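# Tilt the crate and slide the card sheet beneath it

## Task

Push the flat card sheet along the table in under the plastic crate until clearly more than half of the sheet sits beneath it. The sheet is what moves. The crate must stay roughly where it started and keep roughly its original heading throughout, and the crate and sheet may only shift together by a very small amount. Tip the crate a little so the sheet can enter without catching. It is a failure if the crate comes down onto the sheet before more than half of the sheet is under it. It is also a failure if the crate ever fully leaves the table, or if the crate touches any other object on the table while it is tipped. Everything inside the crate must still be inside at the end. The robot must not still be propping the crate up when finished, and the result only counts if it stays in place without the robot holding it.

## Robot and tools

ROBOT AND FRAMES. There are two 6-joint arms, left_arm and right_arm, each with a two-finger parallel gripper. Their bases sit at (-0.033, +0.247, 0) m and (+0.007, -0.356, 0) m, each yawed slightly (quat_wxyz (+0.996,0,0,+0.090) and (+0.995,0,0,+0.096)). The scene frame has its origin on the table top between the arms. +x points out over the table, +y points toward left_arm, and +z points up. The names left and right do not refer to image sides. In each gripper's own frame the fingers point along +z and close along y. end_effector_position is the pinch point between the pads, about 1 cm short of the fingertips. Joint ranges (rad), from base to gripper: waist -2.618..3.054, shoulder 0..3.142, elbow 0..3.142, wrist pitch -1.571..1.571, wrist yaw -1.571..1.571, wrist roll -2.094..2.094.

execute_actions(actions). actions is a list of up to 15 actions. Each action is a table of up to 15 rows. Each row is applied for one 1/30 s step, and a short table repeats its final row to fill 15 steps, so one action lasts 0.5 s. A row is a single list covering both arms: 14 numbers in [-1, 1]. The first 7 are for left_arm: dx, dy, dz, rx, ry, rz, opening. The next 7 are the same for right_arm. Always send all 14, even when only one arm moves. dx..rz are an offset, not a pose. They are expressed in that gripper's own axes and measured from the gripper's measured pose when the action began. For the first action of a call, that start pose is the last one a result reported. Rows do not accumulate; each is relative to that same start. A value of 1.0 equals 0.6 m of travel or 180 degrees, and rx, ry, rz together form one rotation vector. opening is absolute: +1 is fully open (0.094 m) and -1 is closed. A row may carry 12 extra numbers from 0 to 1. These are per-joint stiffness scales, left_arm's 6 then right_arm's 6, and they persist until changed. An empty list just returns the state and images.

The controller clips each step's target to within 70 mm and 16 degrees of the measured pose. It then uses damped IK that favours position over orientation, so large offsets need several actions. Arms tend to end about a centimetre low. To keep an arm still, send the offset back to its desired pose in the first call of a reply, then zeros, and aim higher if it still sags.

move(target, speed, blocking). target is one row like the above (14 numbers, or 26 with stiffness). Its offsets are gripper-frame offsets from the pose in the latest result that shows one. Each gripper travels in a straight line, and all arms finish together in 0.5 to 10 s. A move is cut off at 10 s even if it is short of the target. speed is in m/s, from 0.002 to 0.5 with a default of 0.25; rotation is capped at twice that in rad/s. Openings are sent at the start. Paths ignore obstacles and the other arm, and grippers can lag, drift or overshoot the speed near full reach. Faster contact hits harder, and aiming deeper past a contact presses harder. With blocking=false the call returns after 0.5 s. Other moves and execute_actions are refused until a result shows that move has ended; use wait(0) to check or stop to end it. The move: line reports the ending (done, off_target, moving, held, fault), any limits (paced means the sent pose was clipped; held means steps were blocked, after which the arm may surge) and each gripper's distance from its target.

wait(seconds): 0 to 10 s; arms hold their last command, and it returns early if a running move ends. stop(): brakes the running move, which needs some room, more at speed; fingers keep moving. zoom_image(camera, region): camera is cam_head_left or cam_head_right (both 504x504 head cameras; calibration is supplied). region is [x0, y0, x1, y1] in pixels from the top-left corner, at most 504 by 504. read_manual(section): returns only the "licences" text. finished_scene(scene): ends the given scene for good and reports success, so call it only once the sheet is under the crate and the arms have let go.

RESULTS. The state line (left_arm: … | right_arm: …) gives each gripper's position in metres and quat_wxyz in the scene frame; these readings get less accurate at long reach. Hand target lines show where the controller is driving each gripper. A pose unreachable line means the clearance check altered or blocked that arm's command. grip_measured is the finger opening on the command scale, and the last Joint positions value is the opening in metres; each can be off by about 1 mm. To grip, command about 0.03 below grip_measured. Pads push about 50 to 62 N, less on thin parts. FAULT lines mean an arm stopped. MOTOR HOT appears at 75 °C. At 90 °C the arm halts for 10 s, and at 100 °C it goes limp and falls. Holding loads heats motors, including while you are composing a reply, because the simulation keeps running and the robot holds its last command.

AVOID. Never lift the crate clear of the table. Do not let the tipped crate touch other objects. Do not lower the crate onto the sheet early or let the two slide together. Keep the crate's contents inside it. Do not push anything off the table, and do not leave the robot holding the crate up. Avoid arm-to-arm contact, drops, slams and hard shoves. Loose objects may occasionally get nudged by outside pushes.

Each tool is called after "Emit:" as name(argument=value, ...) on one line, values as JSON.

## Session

Emit:
execute_actions(actions=[])

Scene clock: 0.00 s.
left_arm: end_effector_position=(+0.1233, -0.1585, +0.2053) grip_measured=+1.000 end_effector_quat_wxyz=(+0.227, +0.385, +0.779, -0.441) | right_arm: end_effector_position=(+0.3533, -0.4478, +0.1067) grip_measured=+1.000 end_effector_quat_wxyz=(+0.652, -0.480, +0.561, -0.173)
Joint positions: left_arm=[-1.207  1.453  1.033 -0.179  0.448 -0.348  0.094] | right_arm=[-0.931  1.834  0.408  1.186 -1.177 -1.19   0.094]
Joint velocities: left_arm=[0.002 0.007 0.002 0.037 0.051 0.022 0.   ] | right_arm=[-0.002 -0.002 -0.007  0.051 -0.022 -0.007  0.   ]
Motor temperatures (°C, as the motors report them): left_arm=[29 31 31 28 26 28] | right_arm=[29 29 30 30 27 29]
Hand target (left_arm): +0.123, -0.159, +0.214; +0.233, +0.386, +0.773, -0.446
Hand target (right_arm): +0.354, -0.448, +0.110; +0.653, -0.482, +0.558, -0.174
Joint stiffness scale: left_arm=[1. 1. 1. 1. 1. 1.] | right_arm=[1. 1. 1. 1. 1. 1.]

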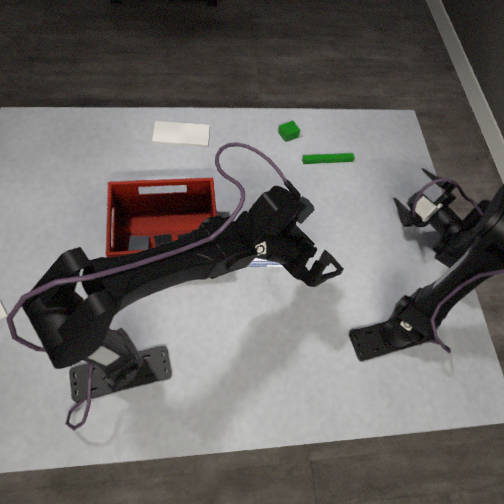

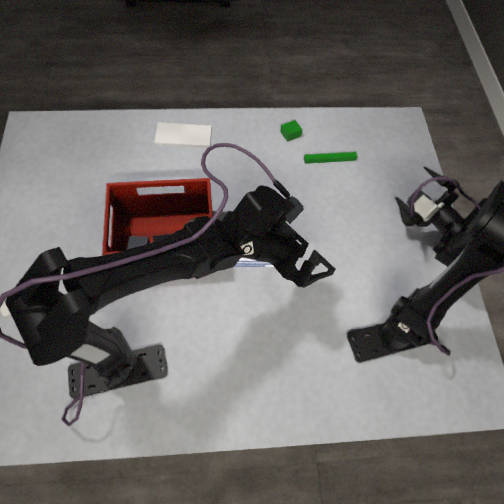

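Emit:
move(target=[-0.018,0.298,-0.293,-0.303,0.156,-0.265,0.2,-0.293,0.257,0,-0.378,0.007,0.126,0.0], speed=0.3)

Emit:
zoom_image(camera="cam_head_left", region=[100, 120, 360, 310])

Emit:
zoom_image(camera="cam_head_right", region=[100, 120, 360, 310])

Scene clock: 14.03 s.
left_arm: end_effector_position=(+0.2638, +0.0417, +0.2063) grip_measured=+0.202 end_effector_quat_wxyz=(+0.034, -0.000, +0.999, -0.036) | right_arm: end_effector_position=(+0.2492, -0.2386, +0.0761) grip_measured=+0.002 end_effector_quat_wxyz=(+0.293, -0.642, +0.648, +0.286)
Joint positions: left_arm=[-0.777  1.873  1.967 -1.568  0.022 -0.599  0.056] | right_arm=[-0.262  1.58   0.853 -0.903 -0.843 -1.658  0.047]
Joint velocities: left_arm=[-0.017 -0.007 -0.007  0.022  0.007 -0.037  0.   ] | right_arm=[-0.002  0.012 -0.012 -0.081  0.051  0.007 -0.001]
Motor temperatures (°C, as the motors report them): left_arm=[29 32 33 30 26 28] | right_arm=[29 29 31 31 27 29]
Hand target (left_arm): +0.267, +0.045, +0.213; +0.043, -0.007, +0.998, -0.034
Hand target (right_arm): +0.255, -0.237, +0.082; -0.294, +0.640, -0.648, -0.290
Off the commanded pose (left_arm): 0.008 m, 6 deg.
Off the commanded pose (right_arm): 0.004 m, 1 deg.
Joint stiffness scale: left_arm=[1. 1. 1. 1. 1. 1.] | right_arm=[1. 1. 1. 1. 1. 1.]
joint sent to its limit (left arm) — the command would take joint 4 (wrist pitch) past its lower limit, so that joint was sent only as far as its limit.
move: off_target (left_arm)

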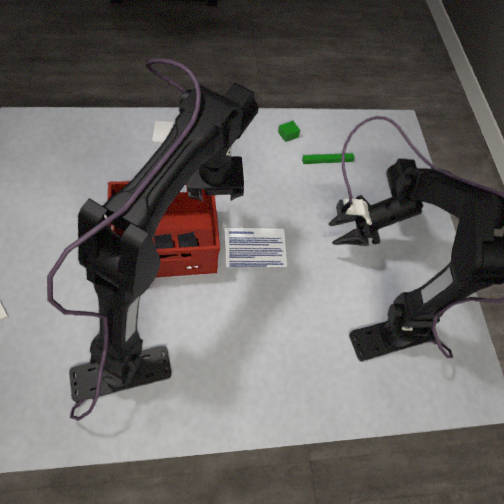

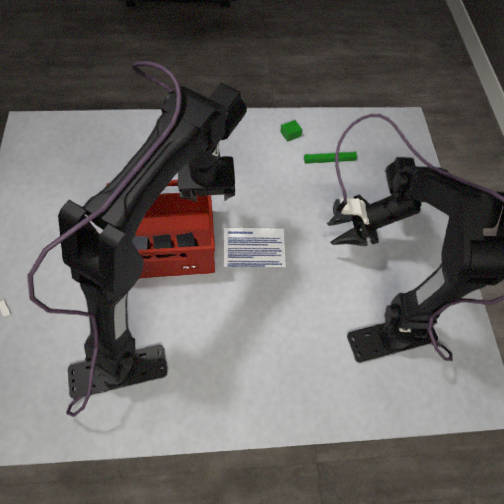

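Region (100, 120, 360, 310) of cam_head_left's 504x504 image, scaled by 1.938, with more detail than that image has; it fills the top 368 rows of this view, and the rest is white.

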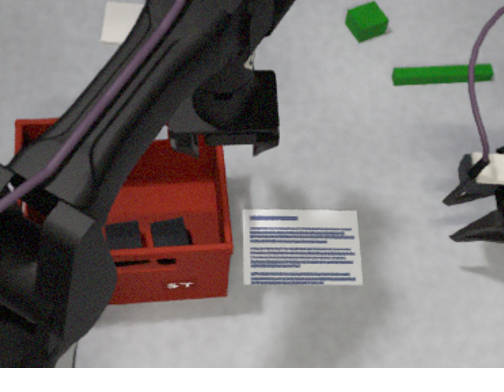

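Region (100, 120, 360, 310) of cam_head_right's 504x504 image, scaled by 1.938, with more detail than that image has; it fills the top 368 rows of this view, and the rest is white.

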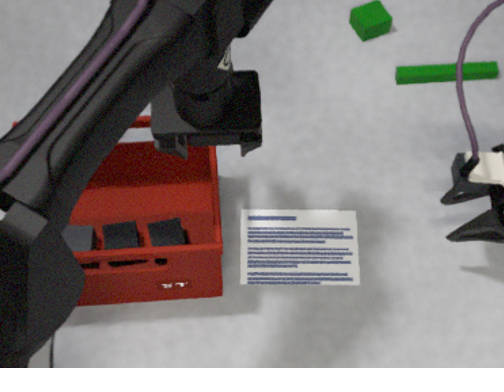

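Emit:
move(target=[0.001,0.015,0.162,-0.023,0.022,0,0.2,-0.016,0.006,0.152,0,0,0,0.0], speed=0.15)

Emit:
zoom_image(camera="cam_head_right", region=[140, 150, 340, 300])

Emit:
zoom_image(camera="cam_head_left", region=[140, 150, 340, 300])

Scene clock: 20.23 s.
left_arm: end_effector_position=(+0.2674, +0.0409, +0.1084) grip_measured=+0.202 end_effector_quat_wxyz=(-0.010, -0.001, +1.000, -0.002) | right_arm: end_effector_position=(+0.2508, -0.1646, +0.0266) grip_measured=+0.002 end_effector_quat_wxyz=(+0.298, -0.644, +0.645, +0.283)
Joint positions: left_arm=[-0.777  1.942  1.671 -1.313  0.014 -0.6    0.056] | right_arm=[ 0.04   1.652  0.674 -0.311 -0.809 -1.215  0.047]
Joint velocities: left_arm=[ 0.017 -0.007  0.002  0.037 -0.022  0.007 -0.   ] | right_arm=[ 0.002 -0.002 -0.002 -0.022 -0.022  0.007  0.001]
Motor temperatures (°C, as the motors report them): left_arm=[29 33 33 29 26 28] | right_arm=[29 29 31 30 28 29]
Hand target (left_arm): +0.272, +0.044, +0.109; -0.000, -0.001, +1.000, +0.000
Hand target (right_arm): +0.245, -0.163, +0.023; -0.293, +0.642, -0.646, -0.290
Off the commanded pose (left_arm): 0.004 m, 1 deg.
Off the commanded pose (right_arm): 0.006 m, 1 deg.
Joint stiffness scale: left_arm=[1. 1. 1. 1. 1. 1.] | right_arm=[1. 1. 1. 1. 1. 1.]
move: done

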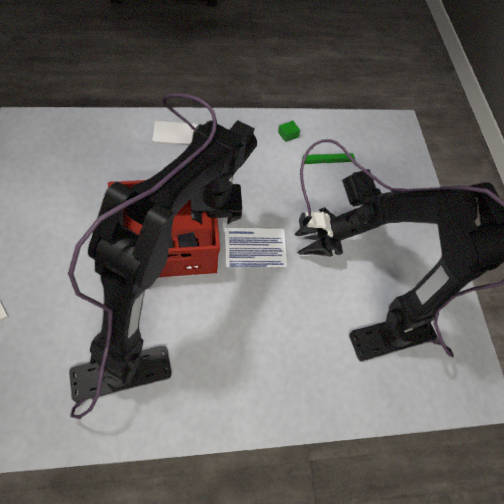

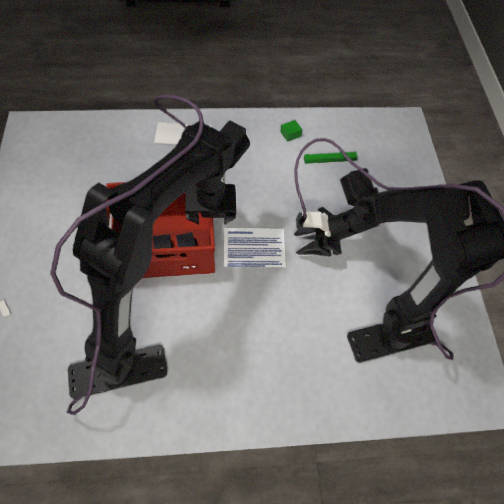

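Region (140, 150, 340, 300) of cam_head_right's 504x504 image, scaled by 2.520, with more detail than that image has; it fills the top 378 rows of this view, and the rest is white.

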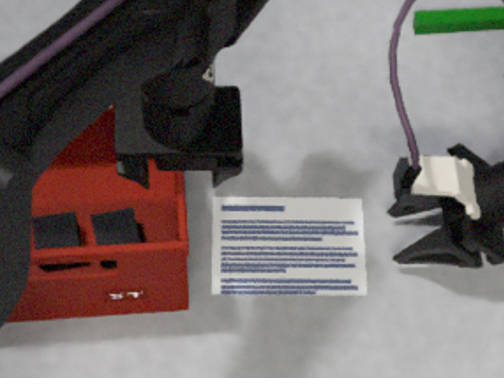

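Region (140, 150, 340, 300) of cam_head_left's 504x504 image, scaled by 2.520, with more detail than that image has; it fills the top 378 rows of this view, and the rest is white.

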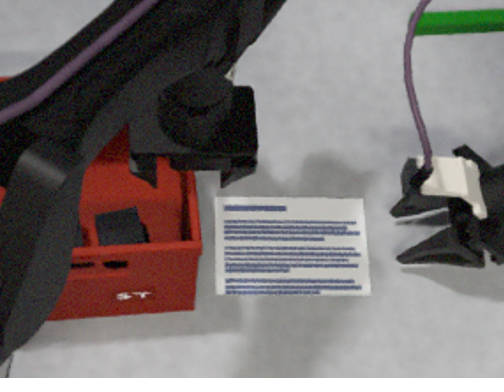

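Centred. Close, then start lifting moderately.

Emit:
execute_actions(actions=[[[0,0,0,0,0,0,-0.7,0.008,0.008,0.007,0,0,0,0],[0,0,0,0,0,0,-0.7,0.008,0.008,0.007,0,0,0,0],[0,0,0,0,0,0,-0.7,0.012,0.008,0.011,0,0,0,0],[0,0,0,0,0,0,-0.7,0.012,0.008,0.011,0,0,0,0],[0,0,0,0,0,0,-0.7,0.016,0.008,0.015,0,0,0,0],[0,0,0,0,0,0,-0.75,0.016,0.008,0.015,0,0,0,0],[0,0,0,0,0,0,-0.8,0.02,0.008,0.018,0,0,0,0],[0,0,0,0,0,0,-0.84,0.02,0.008,0.018,0,0,0,0],[0,0,0,0,0,0,-0.88,0.024,0.008,0.022,0,0,0,0],[0,0,0,0,0,0,-0.92,0.024,0.008,0.022,0,0,0,0]],[[0,0,-0.004,0,0,0,-0.92,0.012,0,0.011,0,0.005,0,0],[0.001,0,-0.008,0.002,0,0,-0.92,0.012,0,0.011,0,0.005,0,0],[0.002,0,-0.012,0.004,0,0,-0.92,0.012,0,0.011,0,0.005,0,0],[0.003,0,-0.016,0.006,0,0,-0.92,0.012,0,0.011,0,0.005,0,0],[0.003,0.001,-0.02,0.008,0,0,-0.92,0.012,0,0.011,0,0.005,0,0],[0.004,0.002,-0.024,0.01,0,0,-0.92,0.012,0,0.011,0,0.005,0,0],[0.004,0.003,-0.028,0.012,0,0,-0.92,0.012,0,0.011,0,0.005,0,0],[0.005,0.004,-0.032,0.014,0,0,-0.92,0.012,0,0.011,0,0.005,0,0],[0.005,0.005,-0.036,0.016,0,0,-0.92,0.012,0,0.011,0,0.005,0,0],[0.006,0.006,-0.04,0.018,0,0,-0.92,0.012,0,0.011,0,0.005,0,0],[0.006,0.007,-0.044,0.02,0,0,-0.92,0.012,0,0.011,0,0.005,0,0],[0.007,0.008,-0.048,0.022,0,0,-0.92,0.012,0,0.011,0,0.005,0,0],[0.007,0.009,-0.052,0.024,0,0,-0.92,0.012,0,0.011,0,0.005,0,0],[0.008,0.01,-0.056,0.026,0,0,-0.92,0.012,0,0.011,0,0.005,0,0]]])

Emit:
wait(seconds=0.7)

Emit:
zoom_image(camera="cam_head_right", region=[140, 150, 340, 300])

Scene clock: 27.57 s.
left_arm: end_effector_position=(+0.2678, +0.0438, +0.1128) grip_measured=-0.882 end_effector_quat_wxyz=(-0.014, -0.010, +1.000, -0.015) | right_arm: end_effector_position=(+0.2526, -0.1616, +0.0169) grip_measured=+0.002 end_effector_quat_wxyz=(+0.310, -0.644, +0.638, +0.286)
Joint positions: left_arm=[-0.757  1.929  1.671 -1.319  0.04  -0.598  0.006] | right_arm=[ 0.04   1.693  0.647 -0.218 -0.829 -1.211  0.047]
Joint velocities: left_arm=[ 0.115 -0.12  -0.002 -0.022  0.037  0.037 -0.   ] | right_arm=[-0.017  0.002 -0.002 -0.007 -0.007 -0.051 -0.001]
Motor temperatures (°C, as the motors report them): left_arm=[29 34 33 29 26 28] | right_arm=[29 29 31 30 28 29]
Hand target (left_arm): +0.262, +0.048, +0.141; -0.010, -0.008, +0.999, -0.040
Hand target (right_arm): +0.251, -0.163, +0.007; -0.301, +0.647, -0.643, -0.279
Off the commanded pose (left_arm): 0.030 m, 3 deg.
Off the commanded pose (right_arm): 0.010 m, 2 deg.
Joint stiffness scale: left_arm=[1. 1. 1. 1. 1. 1.] | right_arm=[1. 1. 1. 1. 1. 1.]

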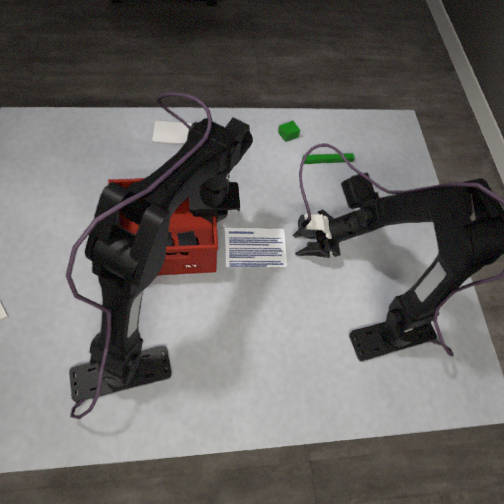

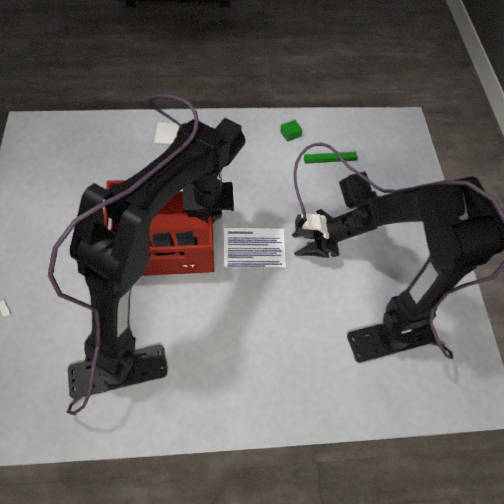

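Scene clock: 28.27 s.
left_arm: end_effector_position=(+0.2681, +0.0456, +0.1163) grip_measured=-0.882 end_effector_quat_wxyz=(-0.014, -0.011, +1.000, -0.021) | right_arm: end_effector_position=(+0.2526, -0.1616, +0.0169) grip_measured=+0.002 end_effector_quat_wxyz=(+0.310, -0.644, +0.638, +0.286)
Joint positions: left_arm=[-0.748  1.919  1.671 -1.323  0.05  -0.589  0.006] | right_arm=[ 0.04   1.693  0.647 -0.218 -0.829 -1.211  0.047]
Joint velocities: left_arm=[-0.007  0.002 -0.002 -0.022 -0.051 -0.037  0.   ] | right_arm=[ 0.012  0.002 -0.002  0.022 -0.007  0.007 -0.001]
Motor temperatures (°C, as the motors report them): left_arm=[29 35 33 29 26 28] | right_arm=[29 29 31 30 28 29]
Hand target (left_arm): +0.262, +0.048, +0.140; -0.010, -0.008, +0.999, -0.040
Hand target (right_arm): +0.251, -0.163, +0.007; -0.301, +0.647, -0.643, -0.279
Off the commanded pose (left_arm): 0.026 m, 2 deg.
Off the commanded pose (right_arm): 0.010 m, 2 deg.
Joint stiffness scale: left_arm=[1. 1. 1. 1. 1. 1.] | right_arm=[1. 1. 1. 1. 1. 1.]
wait: 0.70 s; at rest by 0.23 s

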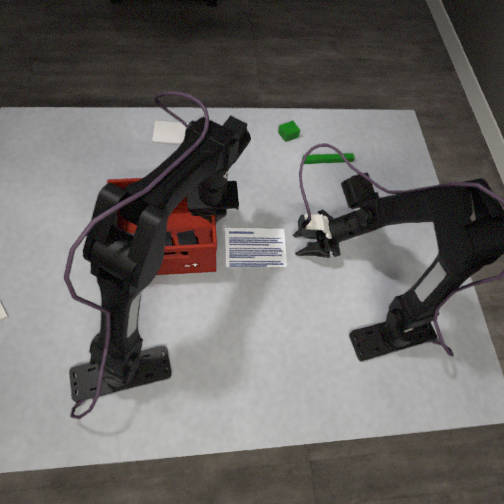

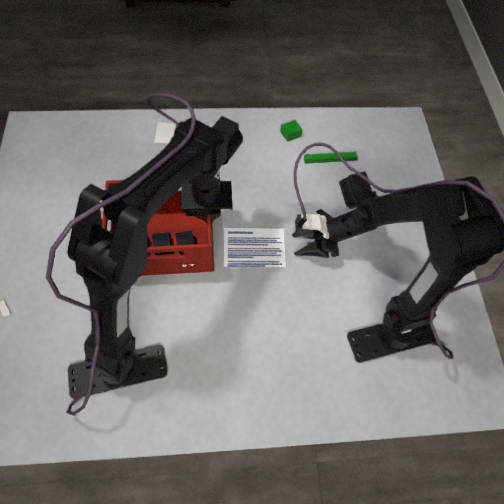

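Region (140, 150, 340, 300) of cam_head_right's 504x504 image, scaled by 2.520, with more detail than that image has; it fills the top 378 rows of this view, and the rest is white.

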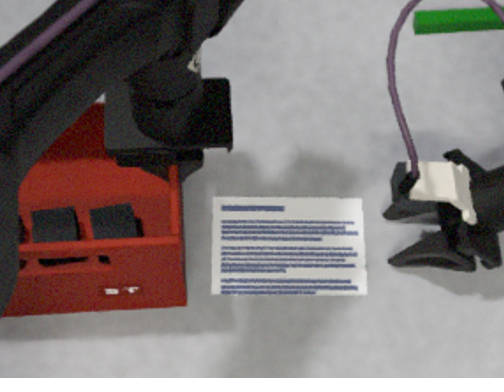

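Emit:
execute_actions(actions=[[[0.012,0.002,-0.043,0.013,0,0,-0.92,0.011,0.003,0.017,-0.01,0.01,0.012,0],[0.012,0.002,-0.046,0.014,0,0,-0.92,0.008,0.003,0.021,-0.01,0.01,0.012,0],[0.012,0.003,-0.049,0.015,0,0,-0.92,0.005,0.003,0.025,-0.01,0.01,0.012,0],[0.012,0.003,-0.052,0.016,0,0,-0.92,0.001,0.003,0.029,-0.01,0.01,0.012,0],[0.012,0.004,-0.055,0.017,0,0,-0.92,-0.003,0.003,0.033,-0.01,0.01,0.012,0],[0.012,0.004,-0.058,0.018,0,0,-0.92,-0.006,0.003,0.036,-0.01,0.01,0.012,0],[0.012,0.005,-0.061,0.019,0,0,-0.92,-0.01,0.003,0.04,-0.01,0.01,0.012,0],[0.012,0.005,-0.064,0.02,0,0,-0.92,-0.013,0.003,0.044,-0.01,0.01,0.012,0],[0.012,0.006,-0.067,0.021,0,0,-0.92,-0.013,0.003,0.044,-0.01,0.01,0.012,0],[0.012,0.006,-0.07,0.022,0,0,-0.92,-0.013,0.003,0.044,-0.01,0.01,0.012,0]]])

Emit:
wait(seconds=0.7)

Emit:
zoom_image(camera="cam_head_right", region=[140, 150, 340, 300])

Scene clock: 34.07 s.
left_arm: end_effector_position=(+0.2704, +0.0507, +0.1266) grip_measured=-0.882 end_effector_quat_wxyz=(-0.015, -0.016, +0.999, -0.031) | right_arm: end_effector_position=(+0.2473, -0.1341, +0.0167) grip_measured=+0.002 end_effector_quat_wxyz=(+0.305, -0.645, +0.631, +0.304)
Joint positions: left_arm=[-0.723  1.907  1.694 -1.35   0.069 -0.575  0.006] | right_arm=[ 0.136  1.722  0.657 -0.137 -0.83  -1.101  0.047]
Joint velocities: left_arm=[ 0.007 -0.022  0.022 -0.007  0.051  0.007 -0.   ] | right_arm=[ 0.012  0.012 -0.002  0.007  0.022  0.139  0.001]
Motor temperatures (°C, as the motors report them): left_arm=[30 36 33 29 26 28] | right_arm=[29 29 31 31 28 29]
Hand target (left_arm): +0.261, +0.051, +0.157; -0.012, -0.011, +0.998, -0.056
Hand target (right_arm): +0.251, -0.136, +0.006; -0.285, +0.641, -0.650, -0.292
Off the commanded pose (left_arm): 0.033 m, 3 deg.
Off the commanded pose (right_arm): 0.012 m, 4 deg.
Joint stiffness scale: left_arm=[1. 1. 1. 1. 1. 1.] | right_arm=[1. 1. 1. 1. 1. 1.]

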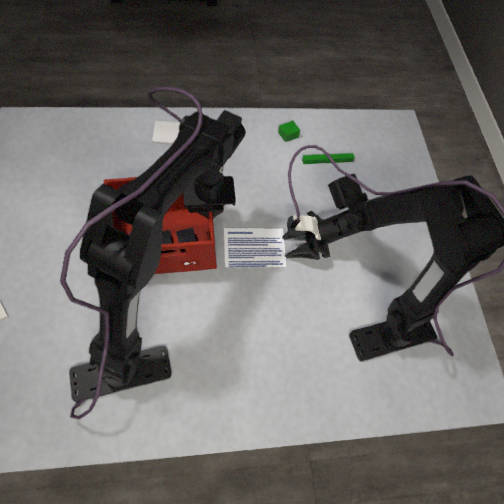

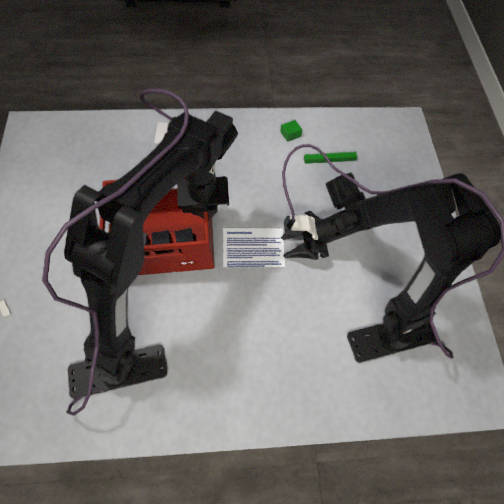

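Scene clock: 34.77 s.
left_arm: end_effector_position=(+0.2699, +0.0510, +0.1267) grip_measured=-0.882 end_effector_quat_wxyz=(-0.016, -0.015, +0.999, -0.031) | right_arm: end_effector_position=(+0.2475, -0.1338, +0.0167) grip_measured=+0.002 end_effector_quat_wxyz=(+0.304, -0.643, +0.633, +0.305)
Joint positions: left_arm=[-0.722  1.907  1.694 -1.352  0.07  -0.573  0.006] | right_arm=[ 0.136  1.722  0.657 -0.134 -0.83  -1.092  0.047]
Joint velocities: left_arm=[ 0.017  0.017 -0.017  0.007 -0.051 -0.022 -0.   ] | right_arm=[-0.007  0.002  0.007  0.051  0.007 -0.081  0.001]
Motor temperatures (°C, as the motors report them): left_arm=[30 37 33 29 26 28] | right_arm=[29 29 31 31 28 29]
Hand target (left_arm): +0.261, +0.051, +0.157; -0.012, -0.011, +0.998, -0.056
Hand target (right_arm): +0.251, -0.136, +0.006; -0.285, +0.641, -0.650, -0.292
Off the commanded pose (left_arm): 0.033 m, 3 deg.
Off the commanded pose (right_arm): 0.012 m, 3 deg.
Joint stiffness scale: left_arm=[1. 1. 1. 1. 1. 1.] | right_arm=[1. 1. 1. 1. 1. 1.]
wait: 0.70 s; at rest by 0.17 s

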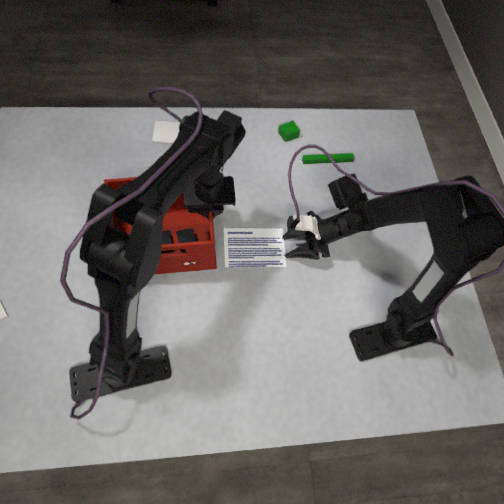

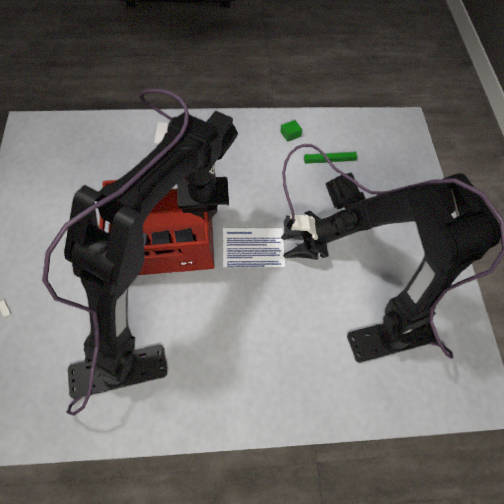

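Region (140, 150, 340, 300) of cam_head_right's 504x504 image, scaled by 2.520, with more detail than that image has; it fills the top 378 rows of this view, and the rest is white.

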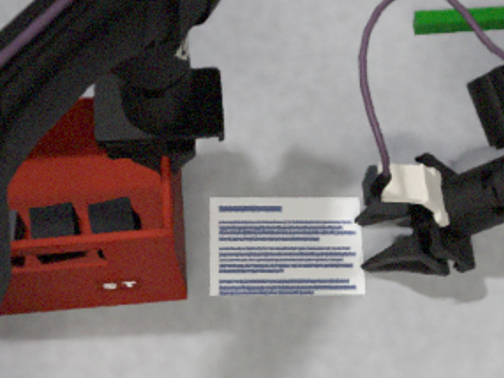

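Emit:
execute_actions(actions=[[[0.016,-0.003,-0.05,0.015,0,0,-0.92,0.011,-0.004,0.015,0.006,0.014,0.009,0],[0.016,-0.003,-0.05,0.015,0,0,-0.92,0.008,-0.004,0.019,0.006,0.014,0.009,0],[0.016,-0.003,-0.05,0.015,0,0,-0.92,0.005,-0.005,0.023,0.006,0.014,0.009,0],[0.016,-0.003,-0.05,0.015,0,0,-0.92,0.002,-0.005,0.027,0.006,0.014,0.009,0],[0.016,-0.003,-0.05,0.015,0,0,-0.92,-0.001,-0.006,0.031,0.006,0.014,0.009,0],[0.016,-0.003,-0.05,0.015,0,0,-0.92,-0.004,-0.006,0.034,0.006,0.014,0.009,0],[0.016,-0.003,-0.05,0.015,0,0,-0.92,-0.007,-0.007,0.038,0.006,0.014,0.009,0],[0.016,-0.003,-0.05,0.015,0,0,-0.92,-0.01,-0.007,0.042,0.006,0.014,0.009,0],[0.016,-0.003,-0.05,0.015,0,0,-0.92,-0.013,-0.008,0.046,0.006,0.014,0.009,0],[0.016,-0.003,-0.05,0.015,0,0,-0.92,-0.016,-0.008,0.05,0.006,0.014,0.009,0],[0.016,-0.003,-0.05,0.015,0,0,-0.92,-0.019,-0.009,0.053,0.006,0.014,0.009,0],[0.016,-0.003,-0.05,0.015,0,0,-0.92,-0.022,-0.009,0.057,0.006,0.014,0.009,0]],[[0.016,-0.003,-0.05,0.015,0,0,-0.92,0.008,-0.004,0.019,0.006,0.014,0.009,0],[0.016,-0.003,-0.05,0.015,0,0,-0.92,0.005,-0.005,0.023,0.006,0.014,0.009,0],[0.016,-0.003,-0.05,0.015,0,0,-0.92,0.002,-0.005,0.027,0.006,0.014,0.009,0],[0.016,-0.003,-0.05,0.015,0,0,-0.92,-0.001,-0.006,0.031,0.006,0.014,0.009,0],[0.016,-0.003,-0.05,0.015,0,0,-0.92,-0.004,-0.006,0.034,0.006,0.014,0.009,0],[0.016,-0.003,-0.05,0.015,0,0,-0.92,-0.007,-0.007,0.038,0.006,0.014,0.009,0],[0.016,-0.003,-0.05,0.015,0,0,-0.92,-0.01,-0.007,0.042,0.006,0.014,0.009,0],[0.016,-0.003,-0.05,0.015,0,0,-0.92,-0.013,-0.008,0.046,0.006,0.014,0.009,0],[0.016,-0.003,-0.05,0.015,0,0,-0.92,-0.016,-0.008,0.05,0.006,0.014,0.009,0],[0.016,-0.003,-0.05,0.015,0,0,-0.92,-0.019,-0.009,0.053,0.006,0.014,0.009,0],[0.016,-0.003,-0.05,0.015,0,0,-0.92,-0.022,-0.009,0.057,0.006,0.014,0.009,0]]])

Emit:
zoom_image(camera="cam_head_right", region=[140, 150, 340, 300])

Scene clock: 45.77 s.
left_arm: end_effector_position=(+0.2699, +0.0510, +0.1267) grip_measured=-0.882 end_effector_quat_wxyz=(-0.016, -0.015, +0.999, -0.031) | right_arm: end_effector_position=(+0.2443, -0.0616, +0.0178) grip_measured=+0.002 end_effector_quat_wxyz=(+0.311, -0.644, +0.627, +0.309)
Joint positions: left_arm=[-0.722  1.907  1.694 -1.352  0.07  -0.573  0.006] | right_arm=[ 0.376  1.798  0.703  0.121 -0.732 -0.795  0.047]
Joint velocities: left_arm=[-0.022  0.002  0.007  0.007  0.037 -0.051  0.   ] | right_arm=[ 0.032 -0.012 -0.017 -0.022  0.051  0.081 -0.   ]
Motor temperatures (°C, as the motors report them): left_arm=[29 39 35 28 26 28] | right_arm=[29 29 31 30 28 29]
Hand target (left_arm): +0.261, +0.051, +0.155; -0.015, -0.015, +0.998, -0.055
Hand target (right_arm): +0.250, -0.063, +0.006; -0.297, +0.639, -0.647, -0.291
Off the commanded pose (left_arm): 0.032 m, 3 deg.
Off the commanded pose (right_arm): 0.013 m, 4 deg.
Joint stiffness scale: left_arm=[1. 1. 1. 1. 1. 1.] | right_arm=[1. 1. 1. 1. 1. 1.]

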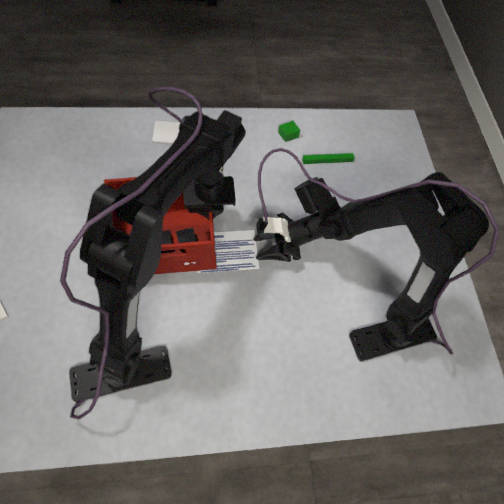

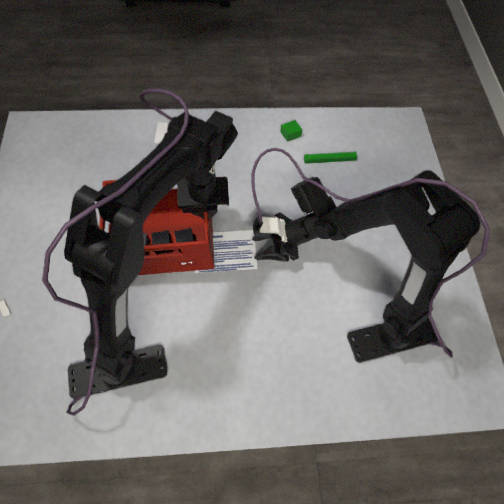

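Region (140, 150, 340, 300) of cam_head_right's 504x504 image, scaled by 2.520, with more detail than that image has; it fills the top 378 rows of this view, and the rest is white.

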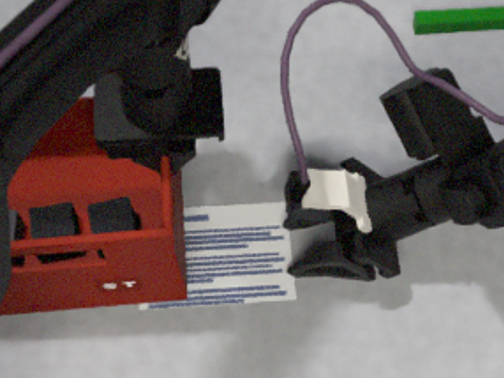

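Emit:
execute_actions(actions=[[[0.016,-0.003,-0.051,0.015,0,0,-0.92,0.011,-0.009,0.015,0.014,0.016,0.016,0],[0.016,-0.003,-0.051,0.015,0,0,-0.92,0.008,-0.01,0.019,0.014,0.016,0.016,0],[0.016,-0.003,-0.051,0.015,0,0,-0.92,0.005,-0.011,0.023,0.014,0.016,0.016,0],[0.016,-0.003,-0.051,0.015,0,0,-0.92,0.002,-0.012,0.027,0.014,0.016,0.016,0],[0.016,-0.003,-0.051,0.015,0,0,-0.92,-0.001,-0.013,0.031,0.014,0.016,0.016,0],[0.016,-0.003,-0.051,0.015,0,0,-0.92,-0.004,-0.014,0.034,0.014,0.016,0.016,0],[0.016,-0.003,-0.051,0.015,0,0,-0.92,-0.007,-0.015,0.038,0.014,0.016,0.016,0],[0.016,-0.003,-0.051,0.015,0,0,-0.92,-0.01,-0.016,0.042,0.014,0.016,0.016,0],[0.016,-0.003,-0.051,0.015,0,0,-0.92,-0.013,-0.017,0.046,0.014,0.016,0.016,0],[0.016,-0.003,-0.051,0.015,0,0,-0.92,-0.016,-0.018,0.05,0.014,0.016,0.016,0],[0.016,-0.003,-0.051,0.015,0,0,-0.92,-0.019,-0.019,0.053,0.014,0.016,0.016,0],[0.016,-0.003,-0.051,0.015,0,0,-0.92,-0.022,-0.02,0.057,0.014,0.016,0.016,0]],[[0.016,-0.003,-0.051,0.015,0,0,-0.92,0.008,-0.01,0.019,0.014,0.016,0.016,0],[0.016,-0.003,-0.051,0.015,0,0,-0.92,0.005,-0.011,0.023,0.014,0.016,0.016,0],[0.016,-0.003,-0.051,0.015,0,0,-0.92,0.002,-0.012,0.027,0.014,0.016,0.016,0],[0.016,-0.003,-0.051,0.015,0,0,-0.92,-0.001,-0.013,0.031,0.014,0.016,0.016,0],[0.016,-0.003,-0.051,0.015,0,0,-0.92,-0.004,-0.014,0.034,0.014,0.016,0.016,0],[0.016,-0.003,-0.051,0.015,0,0,-0.92,-0.007,-0.015,0.038,0.014,0.016,0.016,0],[0.016,-0.003,-0.051,0.015,0,0,-0.92,-0.01,-0.016,0.042,0.014,0.016,0.016,0],[0.016,-0.003,-0.051,0.015,0,0,-0.92,-0.013,-0.017,0.046,0.014,0.016,0.016,0],[0.016,-0.003,-0.051,0.015,0,0,-0.92,-0.016,-0.018,0.05,0.014,0.016,0.016,0],[0.016,-0.003,-0.051,0.015,0,0,-0.92,-0.019,-0.019,0.053,0.014,0.016,0.016,0],[0.016,-0.003,-0.051,0.015,0,0,-0.92,-0.022,-0.02,0.057,0.014,0.016,0.016,0]]])

Emit:
wait(seconds=0.3)

Emit:
zoom_image(camera="cam_head_right", region=[140, 150, 340, 300])

Scene clock: 55.27 s.
left_arm: end_effector_position=(+0.2699, +0.0510, +0.1267) grip_measured=-0.882 end_effector_quat_wxyz=(-0.016, -0.015, +0.999, -0.031) | right_arm: end_effector_position=(+0.2574, +0.0100, +0.0194) grip_measured=+0.002 end_effector_quat_wxyz=(+0.320, -0.623, +0.648, +0.299)
Joint positions: left_arm=[-0.722  1.907  1.694 -1.352  0.07  -0.573  0.006] | right_arm=[ 0.553  1.93   0.869  0.231 -0.581 -0.554  0.047]
Joint velocities: left_arm=[-0.007 -0.007 -0.007  0.007  0.037  0.037  0.001] | right_arm=[ 0.012  0.012  0.032 -0.022 -0.007  0.051 -0.   ]
Motor temperatures (°C, as the motors report them): left_arm=[29 39 35 28 26 28] | right_arm=[29 29 31 31 28 29]
Hand target (left_arm): +0.261, +0.051, +0.156; -0.014, -0.015, +0.998, -0.055
Hand target (right_arm): +0.261, +0.009, +0.008; -0.306, +0.618, -0.666, -0.283
Off the commanded pose (left_arm): 0.032 m, 3 deg.
Off the commanded pose (right_arm): 0.013 m, 3 deg.
Joint stiffness scale: left_arm=[1. 1. 1. 1. 1. 1.] | right_arm=[1. 1. 1. 1. 1. 1.]

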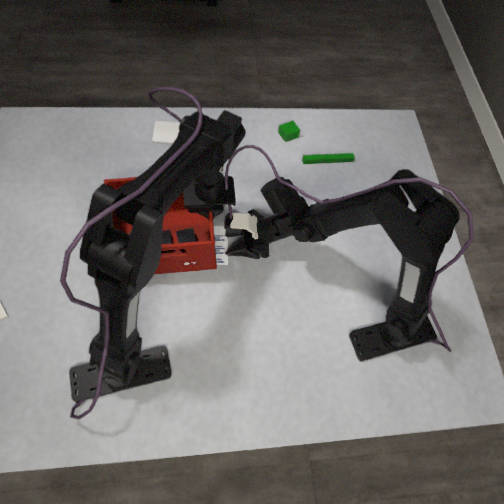

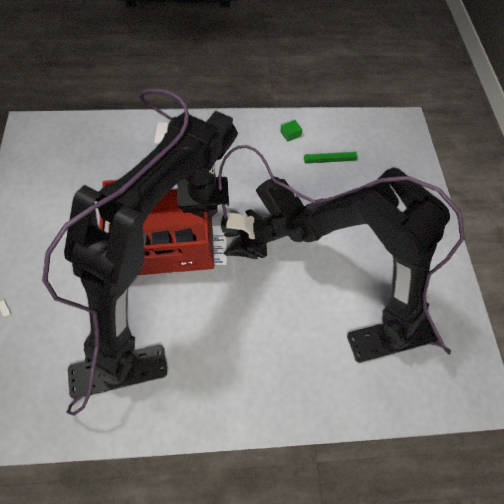

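Scene clock: 55.57 s.
left_arm: end_effector_position=(+0.2699, +0.0510, +0.1267) grip_measured=-0.882 end_effector_quat_wxyz=(-0.016, -0.015, +0.999, -0.031) | right_arm: end_effector_position=(+0.2575, +0.0101, +0.0191) grip_measured=+0.002 end_effector_quat_wxyz=(+0.319, -0.622, +0.650, +0.299)
Joint positions: left_arm=[-0.722  1.907  1.694 -1.352  0.07  -0.573  0.006] | right_arm=[ 0.554  1.931  0.869  0.231 -0.578 -0.55   0.047]
Joint velocities: left_arm=[-0.007 -0.022 -0.012 -0.037 -0.022 -0.037  0.   ] | right_arm=[-0.007  0.012 -0.007 -0.037 -0.066 -0.037 -0.001]
Motor temperatures (°C, as the motors report them): left_arm=[29 40 35 28 26 28] | right_arm=[29 29 31 31 28 29]
Hand target (left_arm): +0.261, +0.051, +0.156; -0.014, -0.015, +0.998, -0.055
Hand target (right_arm): +0.261, +0.009, +0.008; -0.306, +0.618, -0.666, -0.283
Off the commanded pose (left_arm): 0.032 m, 3 deg.
Off the commanded pose (right_arm): 0.012 m, 3 deg.
Joint stiffness scale: left_arm=[1. 1. 1. 1. 1. 1.] | right_arm=[1. 1. 1. 1. 1. 1.]
wait: 0.30 s; at rest by 0.17 s

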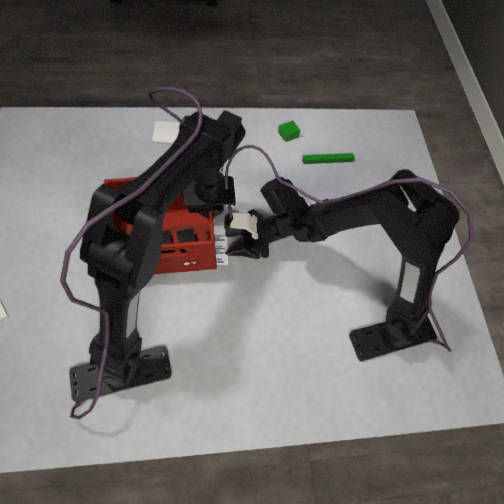

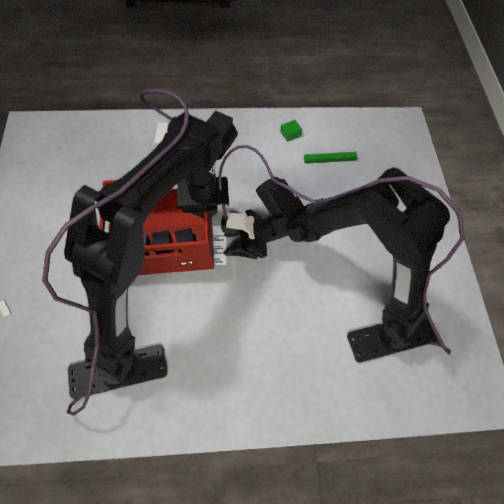

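Region (140, 150, 340, 300) of cam_head_right's 504x504 image, scaled by 2.520, with more detail than that image has; it fills the top 378 rows of this view, and the rest is white.

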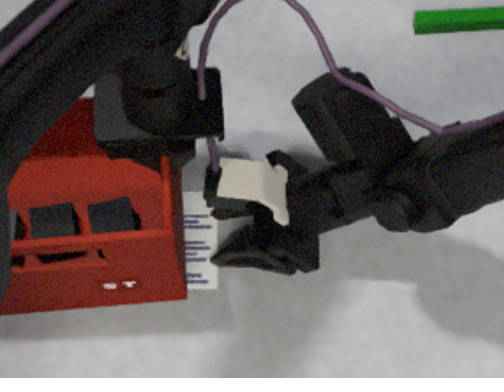

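Emit:
execute_actions(actions=[[[0.016,-0.003,-0.051,0.015,0,0,-0.92,0.011,-0.006,0.015,0.006,0.014,0.009,0],[0.016,-0.003,-0.051,0.015,0,0,-0.92,0.008,-0.006,0.019,0.006,0.014,0.009,0],[0.016,-0.003,-0.051,0.015,0,0,-0.92,0.006,-0.006,0.022,0.006,0.014,0.009,0]],[[0.016,-0.004,-0.05,0.014,0,0,-0.92,0,0,-0.02,0,0,0,0],[0.016,-0.005,-0.047,0.013,0,0,-0.92,0.005,0,-0.03,0,0,0,0],[0.015,-0.006,-0.044,0.012,0,0,-0.92,0.01,0,-0.04,0,0,0,0],[0.015,-0.007,-0.041,0.011,0,0,-0.92,0.015,0,-0.05,0,0,0,0],[0.014,-0.008,-0.038,0.01,0,0,-0.92,0.02,0,-0.06,0,0,0,0],[0.014,-0.008,-0.035,0.009,0,0,-0.92,0.025,0,-0.07,0,0,0,0],[0.013,-0.009,-0.032,0.008,0,0,-0.92,0.03,0,-0.08,0,0,0,0],[0.013,-0.009,-0.029,0.007,0,0,-0.92,0.03,0,-0.09,0,0,0,0],[0.012,-0.01,-0.026,0.006,0,0,-0.92,0.03,0,-0.1,0,0,0,0],[0.012,-0.01,-0.023,0.005,0,0,-0.92,0.03,0,-0.11,0,0,0,0],[0.011,-0.011,-0.02,0.004,0,0,-0.92,0.03,0,-0.12,0,0,0,0],[0.011,-0.011,-0.018,0.003,0,0,-0.92,0.03,0,-0.12,0,0,0,0],[0.01,-0.012,-0.016,0.002,0,0,-0.92,0.03,0,-0.12,0,0,0,0],[0.01,-0.012,-0.014,0.001,0,0,-0.92,0.03,0,-0.12,0,0,0,0],[0.01,-0.012,-0.012,0,0,0,-0.92,0.03,0,-0.12,0,0,0,0]],[[0.009,-0.006,-0.022,0.003,0,0,-0.92,0,0,0,0,0,0,0],[0.008,-0.006,-0.02,0.002,0,0,-0.92,0,0,0,0,0,0,0],[0.008,-0.006,-0.018,0.001,0,0,-0.92,0,0,0,0,0,0,0],[0.007,-0.006,-0.016,0,0,0,-0.92,0,0,0,0,0,0,0],[0.007,-0.007,-0.014,0,0,0,-0.92,0,0,0,0,0,0,0],[0.006,-0.007,-0.012,0,0,0,-0.92,0,0,0,0,0,0,0],[0.005,-0.007,-0.01,0,0,0,-0.92,0,0,0,0,0,0,0],[0.005,-0.007,-0.008,-0.002,0,0,-0.92,0,0,0,0,0,0,0],[0.004,-0.008,-0.006,-0.002,0,0,-0.92,0,0,0,0,0,0,0],[0.003,-0.008,-0.004,-0.004,0,0,-0.92,0,0,0,0,0,0,0],[0.003,-0.008,-0.002,-0.004,0,0,-0.92,0,0,0,0,0,0,0],[0.002,-0.008,0.001,-0.005,0,0,-0.92,0,0,0,0,0,0,0],[0.002,-0.008,0.004,-0.005,0,0,-0.92,0,0,0,0,0,0,0],[0.002,-0.008,0.007,-0.005,0,0,-0.92,0,0,0,0,0,0,0]]])

Emit:
wait(seconds=0.4)

Scene clock: 69.57 s.
left_arm: end_effector_position=(+0.2738, +0.0439, +0.1115) grip_measured=-0.882 end_effector_quat_wxyz=(-0.016, -0.019, +1.000, -0.016) | right_arm: end_effector_position=(+0.2674, -0.0450, +0.0496) grip_measured=+0.002 end_effector_quat_wxyz=(+0.335, -0.607, +0.662, +0.284)
Joint positions: left_arm=[-0.746  1.95   1.694 -1.323  0.044 -0.605  0.006] | right_arm=[ 0.418  1.733  0.769  0.106 -0.625 -0.634  0.047]
Joint velocities: left_arm=[-0.017  0.071 -0.017  0.066  0.037 -0.095 -0.001] | right_arm=[-0.012 -0.002 -0.002 -0.037  0.022 -0.022 -0.   ]
Motor temperatures (°C, as the motors report them): left_arm=[29 40 35 28 26 28] | right_arm=[29 29 31 31 28 29]
Hand target (left_arm): +0.269, +0.044, +0.119; -0.016, -0.016, +1.000, -0.018
Hand target (right_arm): +0.267, -0.045, +0.050; -0.335, +0.607, -0.662, -0.285
Off the commanded pose (left_arm): 0.009 m, 1 deg.
Off the commanded pose (right_arm): 0.000 m, 0 deg.
Joint stiffness scale: left_arm=[1. 1. 1. 1. 1. 1.] | right_arm=[1. 1. 1. 1. 1. 1.]

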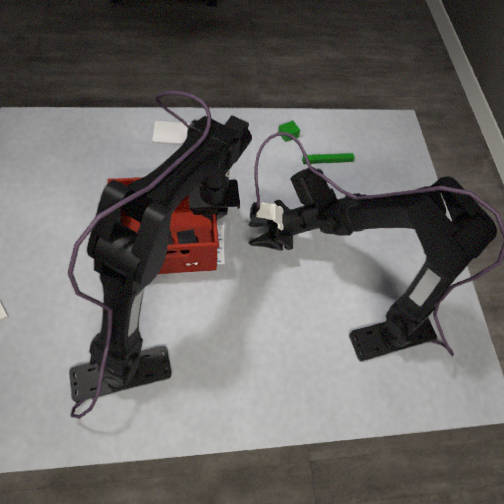

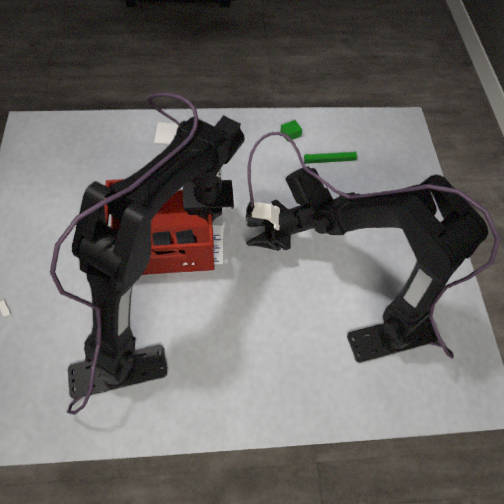

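Scene clock: 69.97 s.
left_arm: end_effector_position=(+0.2746, +0.0439, +0.1105) grip_measured=-0.882 end_effector_quat_wxyz=(-0.015, -0.020, +1.000, -0.015) | right_arm: end_effector_position=(+0.2674, -0.0450, +0.0496) grip_measured=+0.002 end_effector_quat_wxyz=(+0.335, -0.607, +0.662, +0.284)
Joint positions: left_arm=[-0.746  1.953  1.694 -1.32   0.041 -0.607  0.006] | right_arm=[ 0.418  1.733  0.769  0.106 -0.625 -0.634  0.047]
Joint velocities: left_arm=[ 0.012 -0.002  0.012 -0.081 -0.007 -0.037 -0.   ] | right_arm=[ 0.007 -0.017 -0.002  0.022 -0.022  0.022  0.   ]
Motor temperatures (°C, as the motors report them): left_arm=[29 40 35 28 26 28] | right_arm=[29 29 31 31 28 29]
Hand target (left_arm): +0.269, +0.044, +0.119; -0.016, -0.016, +1.000, -0.018
Hand target (right_arm): +0.267, -0.045, +0.050; -0.335, +0.607, -0.662, -0.285
Off the commanded pose (left_arm): 0.010 m, 1 deg.
Off the commanded pose (right_arm): 0.000 m, 0 deg.
Joint stiffness scale: left_arm=[1. 1. 1. 1. 1. 1.] | right_arm=[1. 1. 1. 1. 1. 1.]
wait: 0.40 s; at rest by 0.17 s

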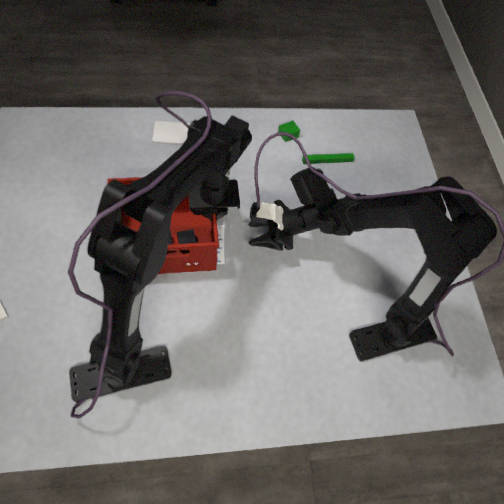

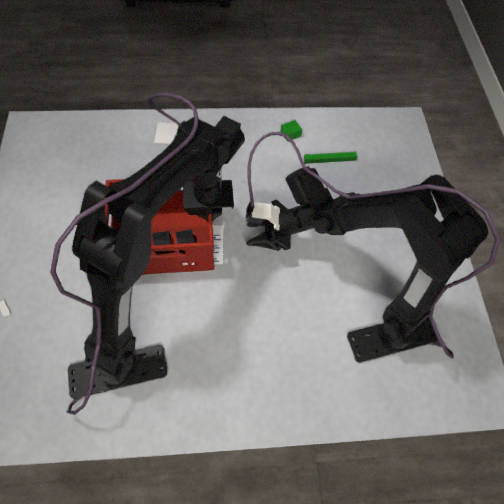

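Emit:
execute_actions(actions=[[[0.006,0,-0.01,0,0,0,-0.92,0,0,0,0,0,0,0],[0.005,0,-0.007,0,0,0,-0.92,0,0,0,0,0,0,0],[0.004,0,-0.004,0,0,0,-0.92,0,0,0,0,0,0,0],[0.004,0,-0.002,0,0,0,-0.92,0,0,0,0,0,0,0],[0.004,0,0,0,0,0,-0.92,0,0,0,0,0,0,0],[0.004,0,0,0,0,0,-0.89,0,0,0,0,0,0,0],[0.004,0,0,0,0,0,-0.87,0,0,0,0,0,0,0],[0.004,0,0,0,0,0,-0.8,0,0,0,0,0,0,0],[0.004,0,0,0,0,0,0,0,0,0,0,0,0,0]]])

Emit:
move(target=[0,0,-0.09,0,0,0,0,0,0,0,0,0,0,0], speed=0.15)

Scene clock: 74.23 s.
left_arm: end_effector_position=(+0.2749, +0.0439, +0.1097) grip_measured=-0.002 end_effector_quat_wxyz=(-0.015, -0.021, +1.000, -0.014) | right_arm: end_effector_position=(+0.2676, -0.0451, +0.0495) grip_measured=+0.002 end_effector_quat_wxyz=(+0.335, -0.607, +0.662, +0.284)
Joint positions: left_arm=[-0.746  1.955  1.693 -1.318  0.04  -0.609  0.047] | right_arm=[ 0.418  1.733  0.769  0.106 -0.624 -0.634  0.047]
Joint velocities: left_arm=[-0.002 -0.007 -0.002  0.022 -0.066 -0.037  0.001] | right_arm=[ 0.002  0.002 -0.002 -0.066  0.022 -0.022 -0.001]
Motor temperatures (°C, as the motors report them): left_arm=[29 40 35 28 26 28] | right_arm=[29 30 31 31 28 29]
Hand target (left_arm): +0.272, +0.044, +0.110; -0.015, -0.020, +1.000, -0.015
Hand target (right_arm): +0.267, -0.045, +0.050; +0.335, -0.607, +0.662, +0.284
Off the commanded pose (left_arm): 0.003 m, 0 deg.
Off the commanded pose (right_arm): 0.000 m, 0 deg.
Joint stiffness scale: left_arm=[1. 1. 1. 1. 1. 1.] | right_arm=[1. 1. 1. 1. 1. 1.]

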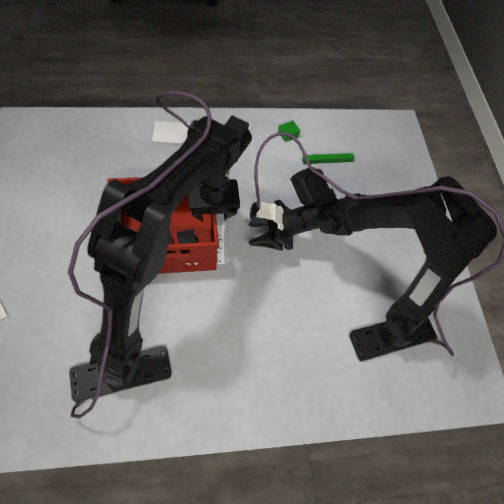

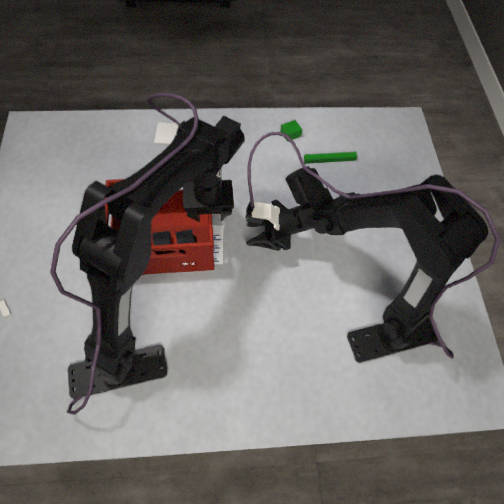

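Scene clock: 75.30 s.
left_arm: end_effector_position=(+0.2738, +0.0446, +0.1583) grip_measured=-0.002 end_effector_quat_wxyz=(-0.017, -0.021, +1.000, -0.013) | right_arm: end_effector_position=(+0.2677, -0.0452, +0.0494) grip_measured=+0.002 end_effector_quat_wxyz=(+0.335, -0.607, +0.663, +0.283)
Joint positions: left_arm=[-0.746  1.971  1.91  -1.524  0.04  -0.609  0.047] | right_arm=[ 0.418  1.733  0.769  0.106 -0.623 -0.634  0.047]
Joint velocities: left_arm=[-0.007  0.002 -0.012 -0.022  0.007 -0.037 -0.   ] | right_arm=[-0.002  0.007  0.002 -0.007  0.037 -0.095  0.001]
Motor temperatures (°C, as the motors report them): left_arm=[29 39 35 28 26 28] | right_arm=[29 30 31 31 28 29]
Hand target (left_arm): +0.275, +0.045, +0.164; -0.015, -0.021, +1.000, -0.015
Hand target (right_arm): +0.268, -0.045, +0.049; +0.335, -0.607, +0.662, +0.284
Off the commanded pose (left_arm): 0.006 m, 0 deg.
Off the commanded pose (right_arm): 0.000 m, 0 deg.
Joint stiffness scale: left_arm=[1. 1. 1. 1. 1. 1.] | right_arm=[1. 1. 1. 1. 1. 1.]
move: done

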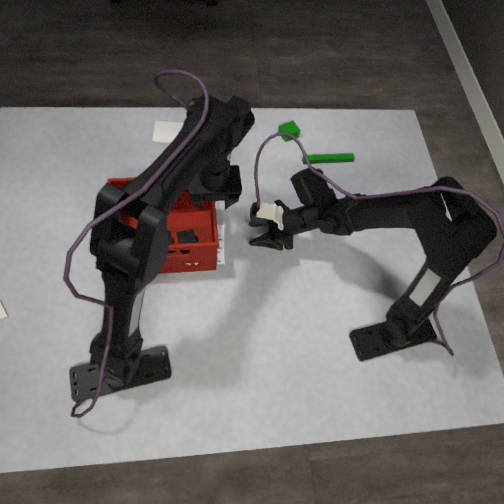

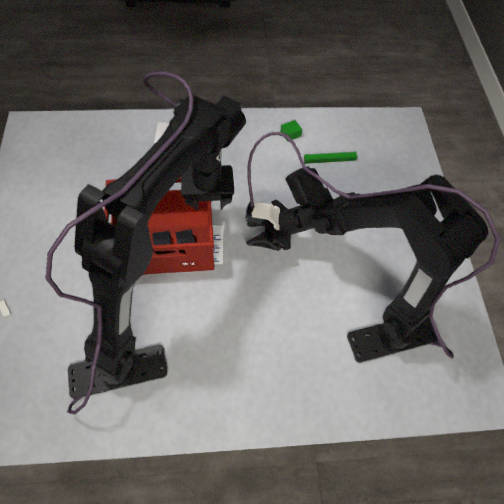

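Emit:
finished_scene(scene=2)

The scene is finished: the task was done.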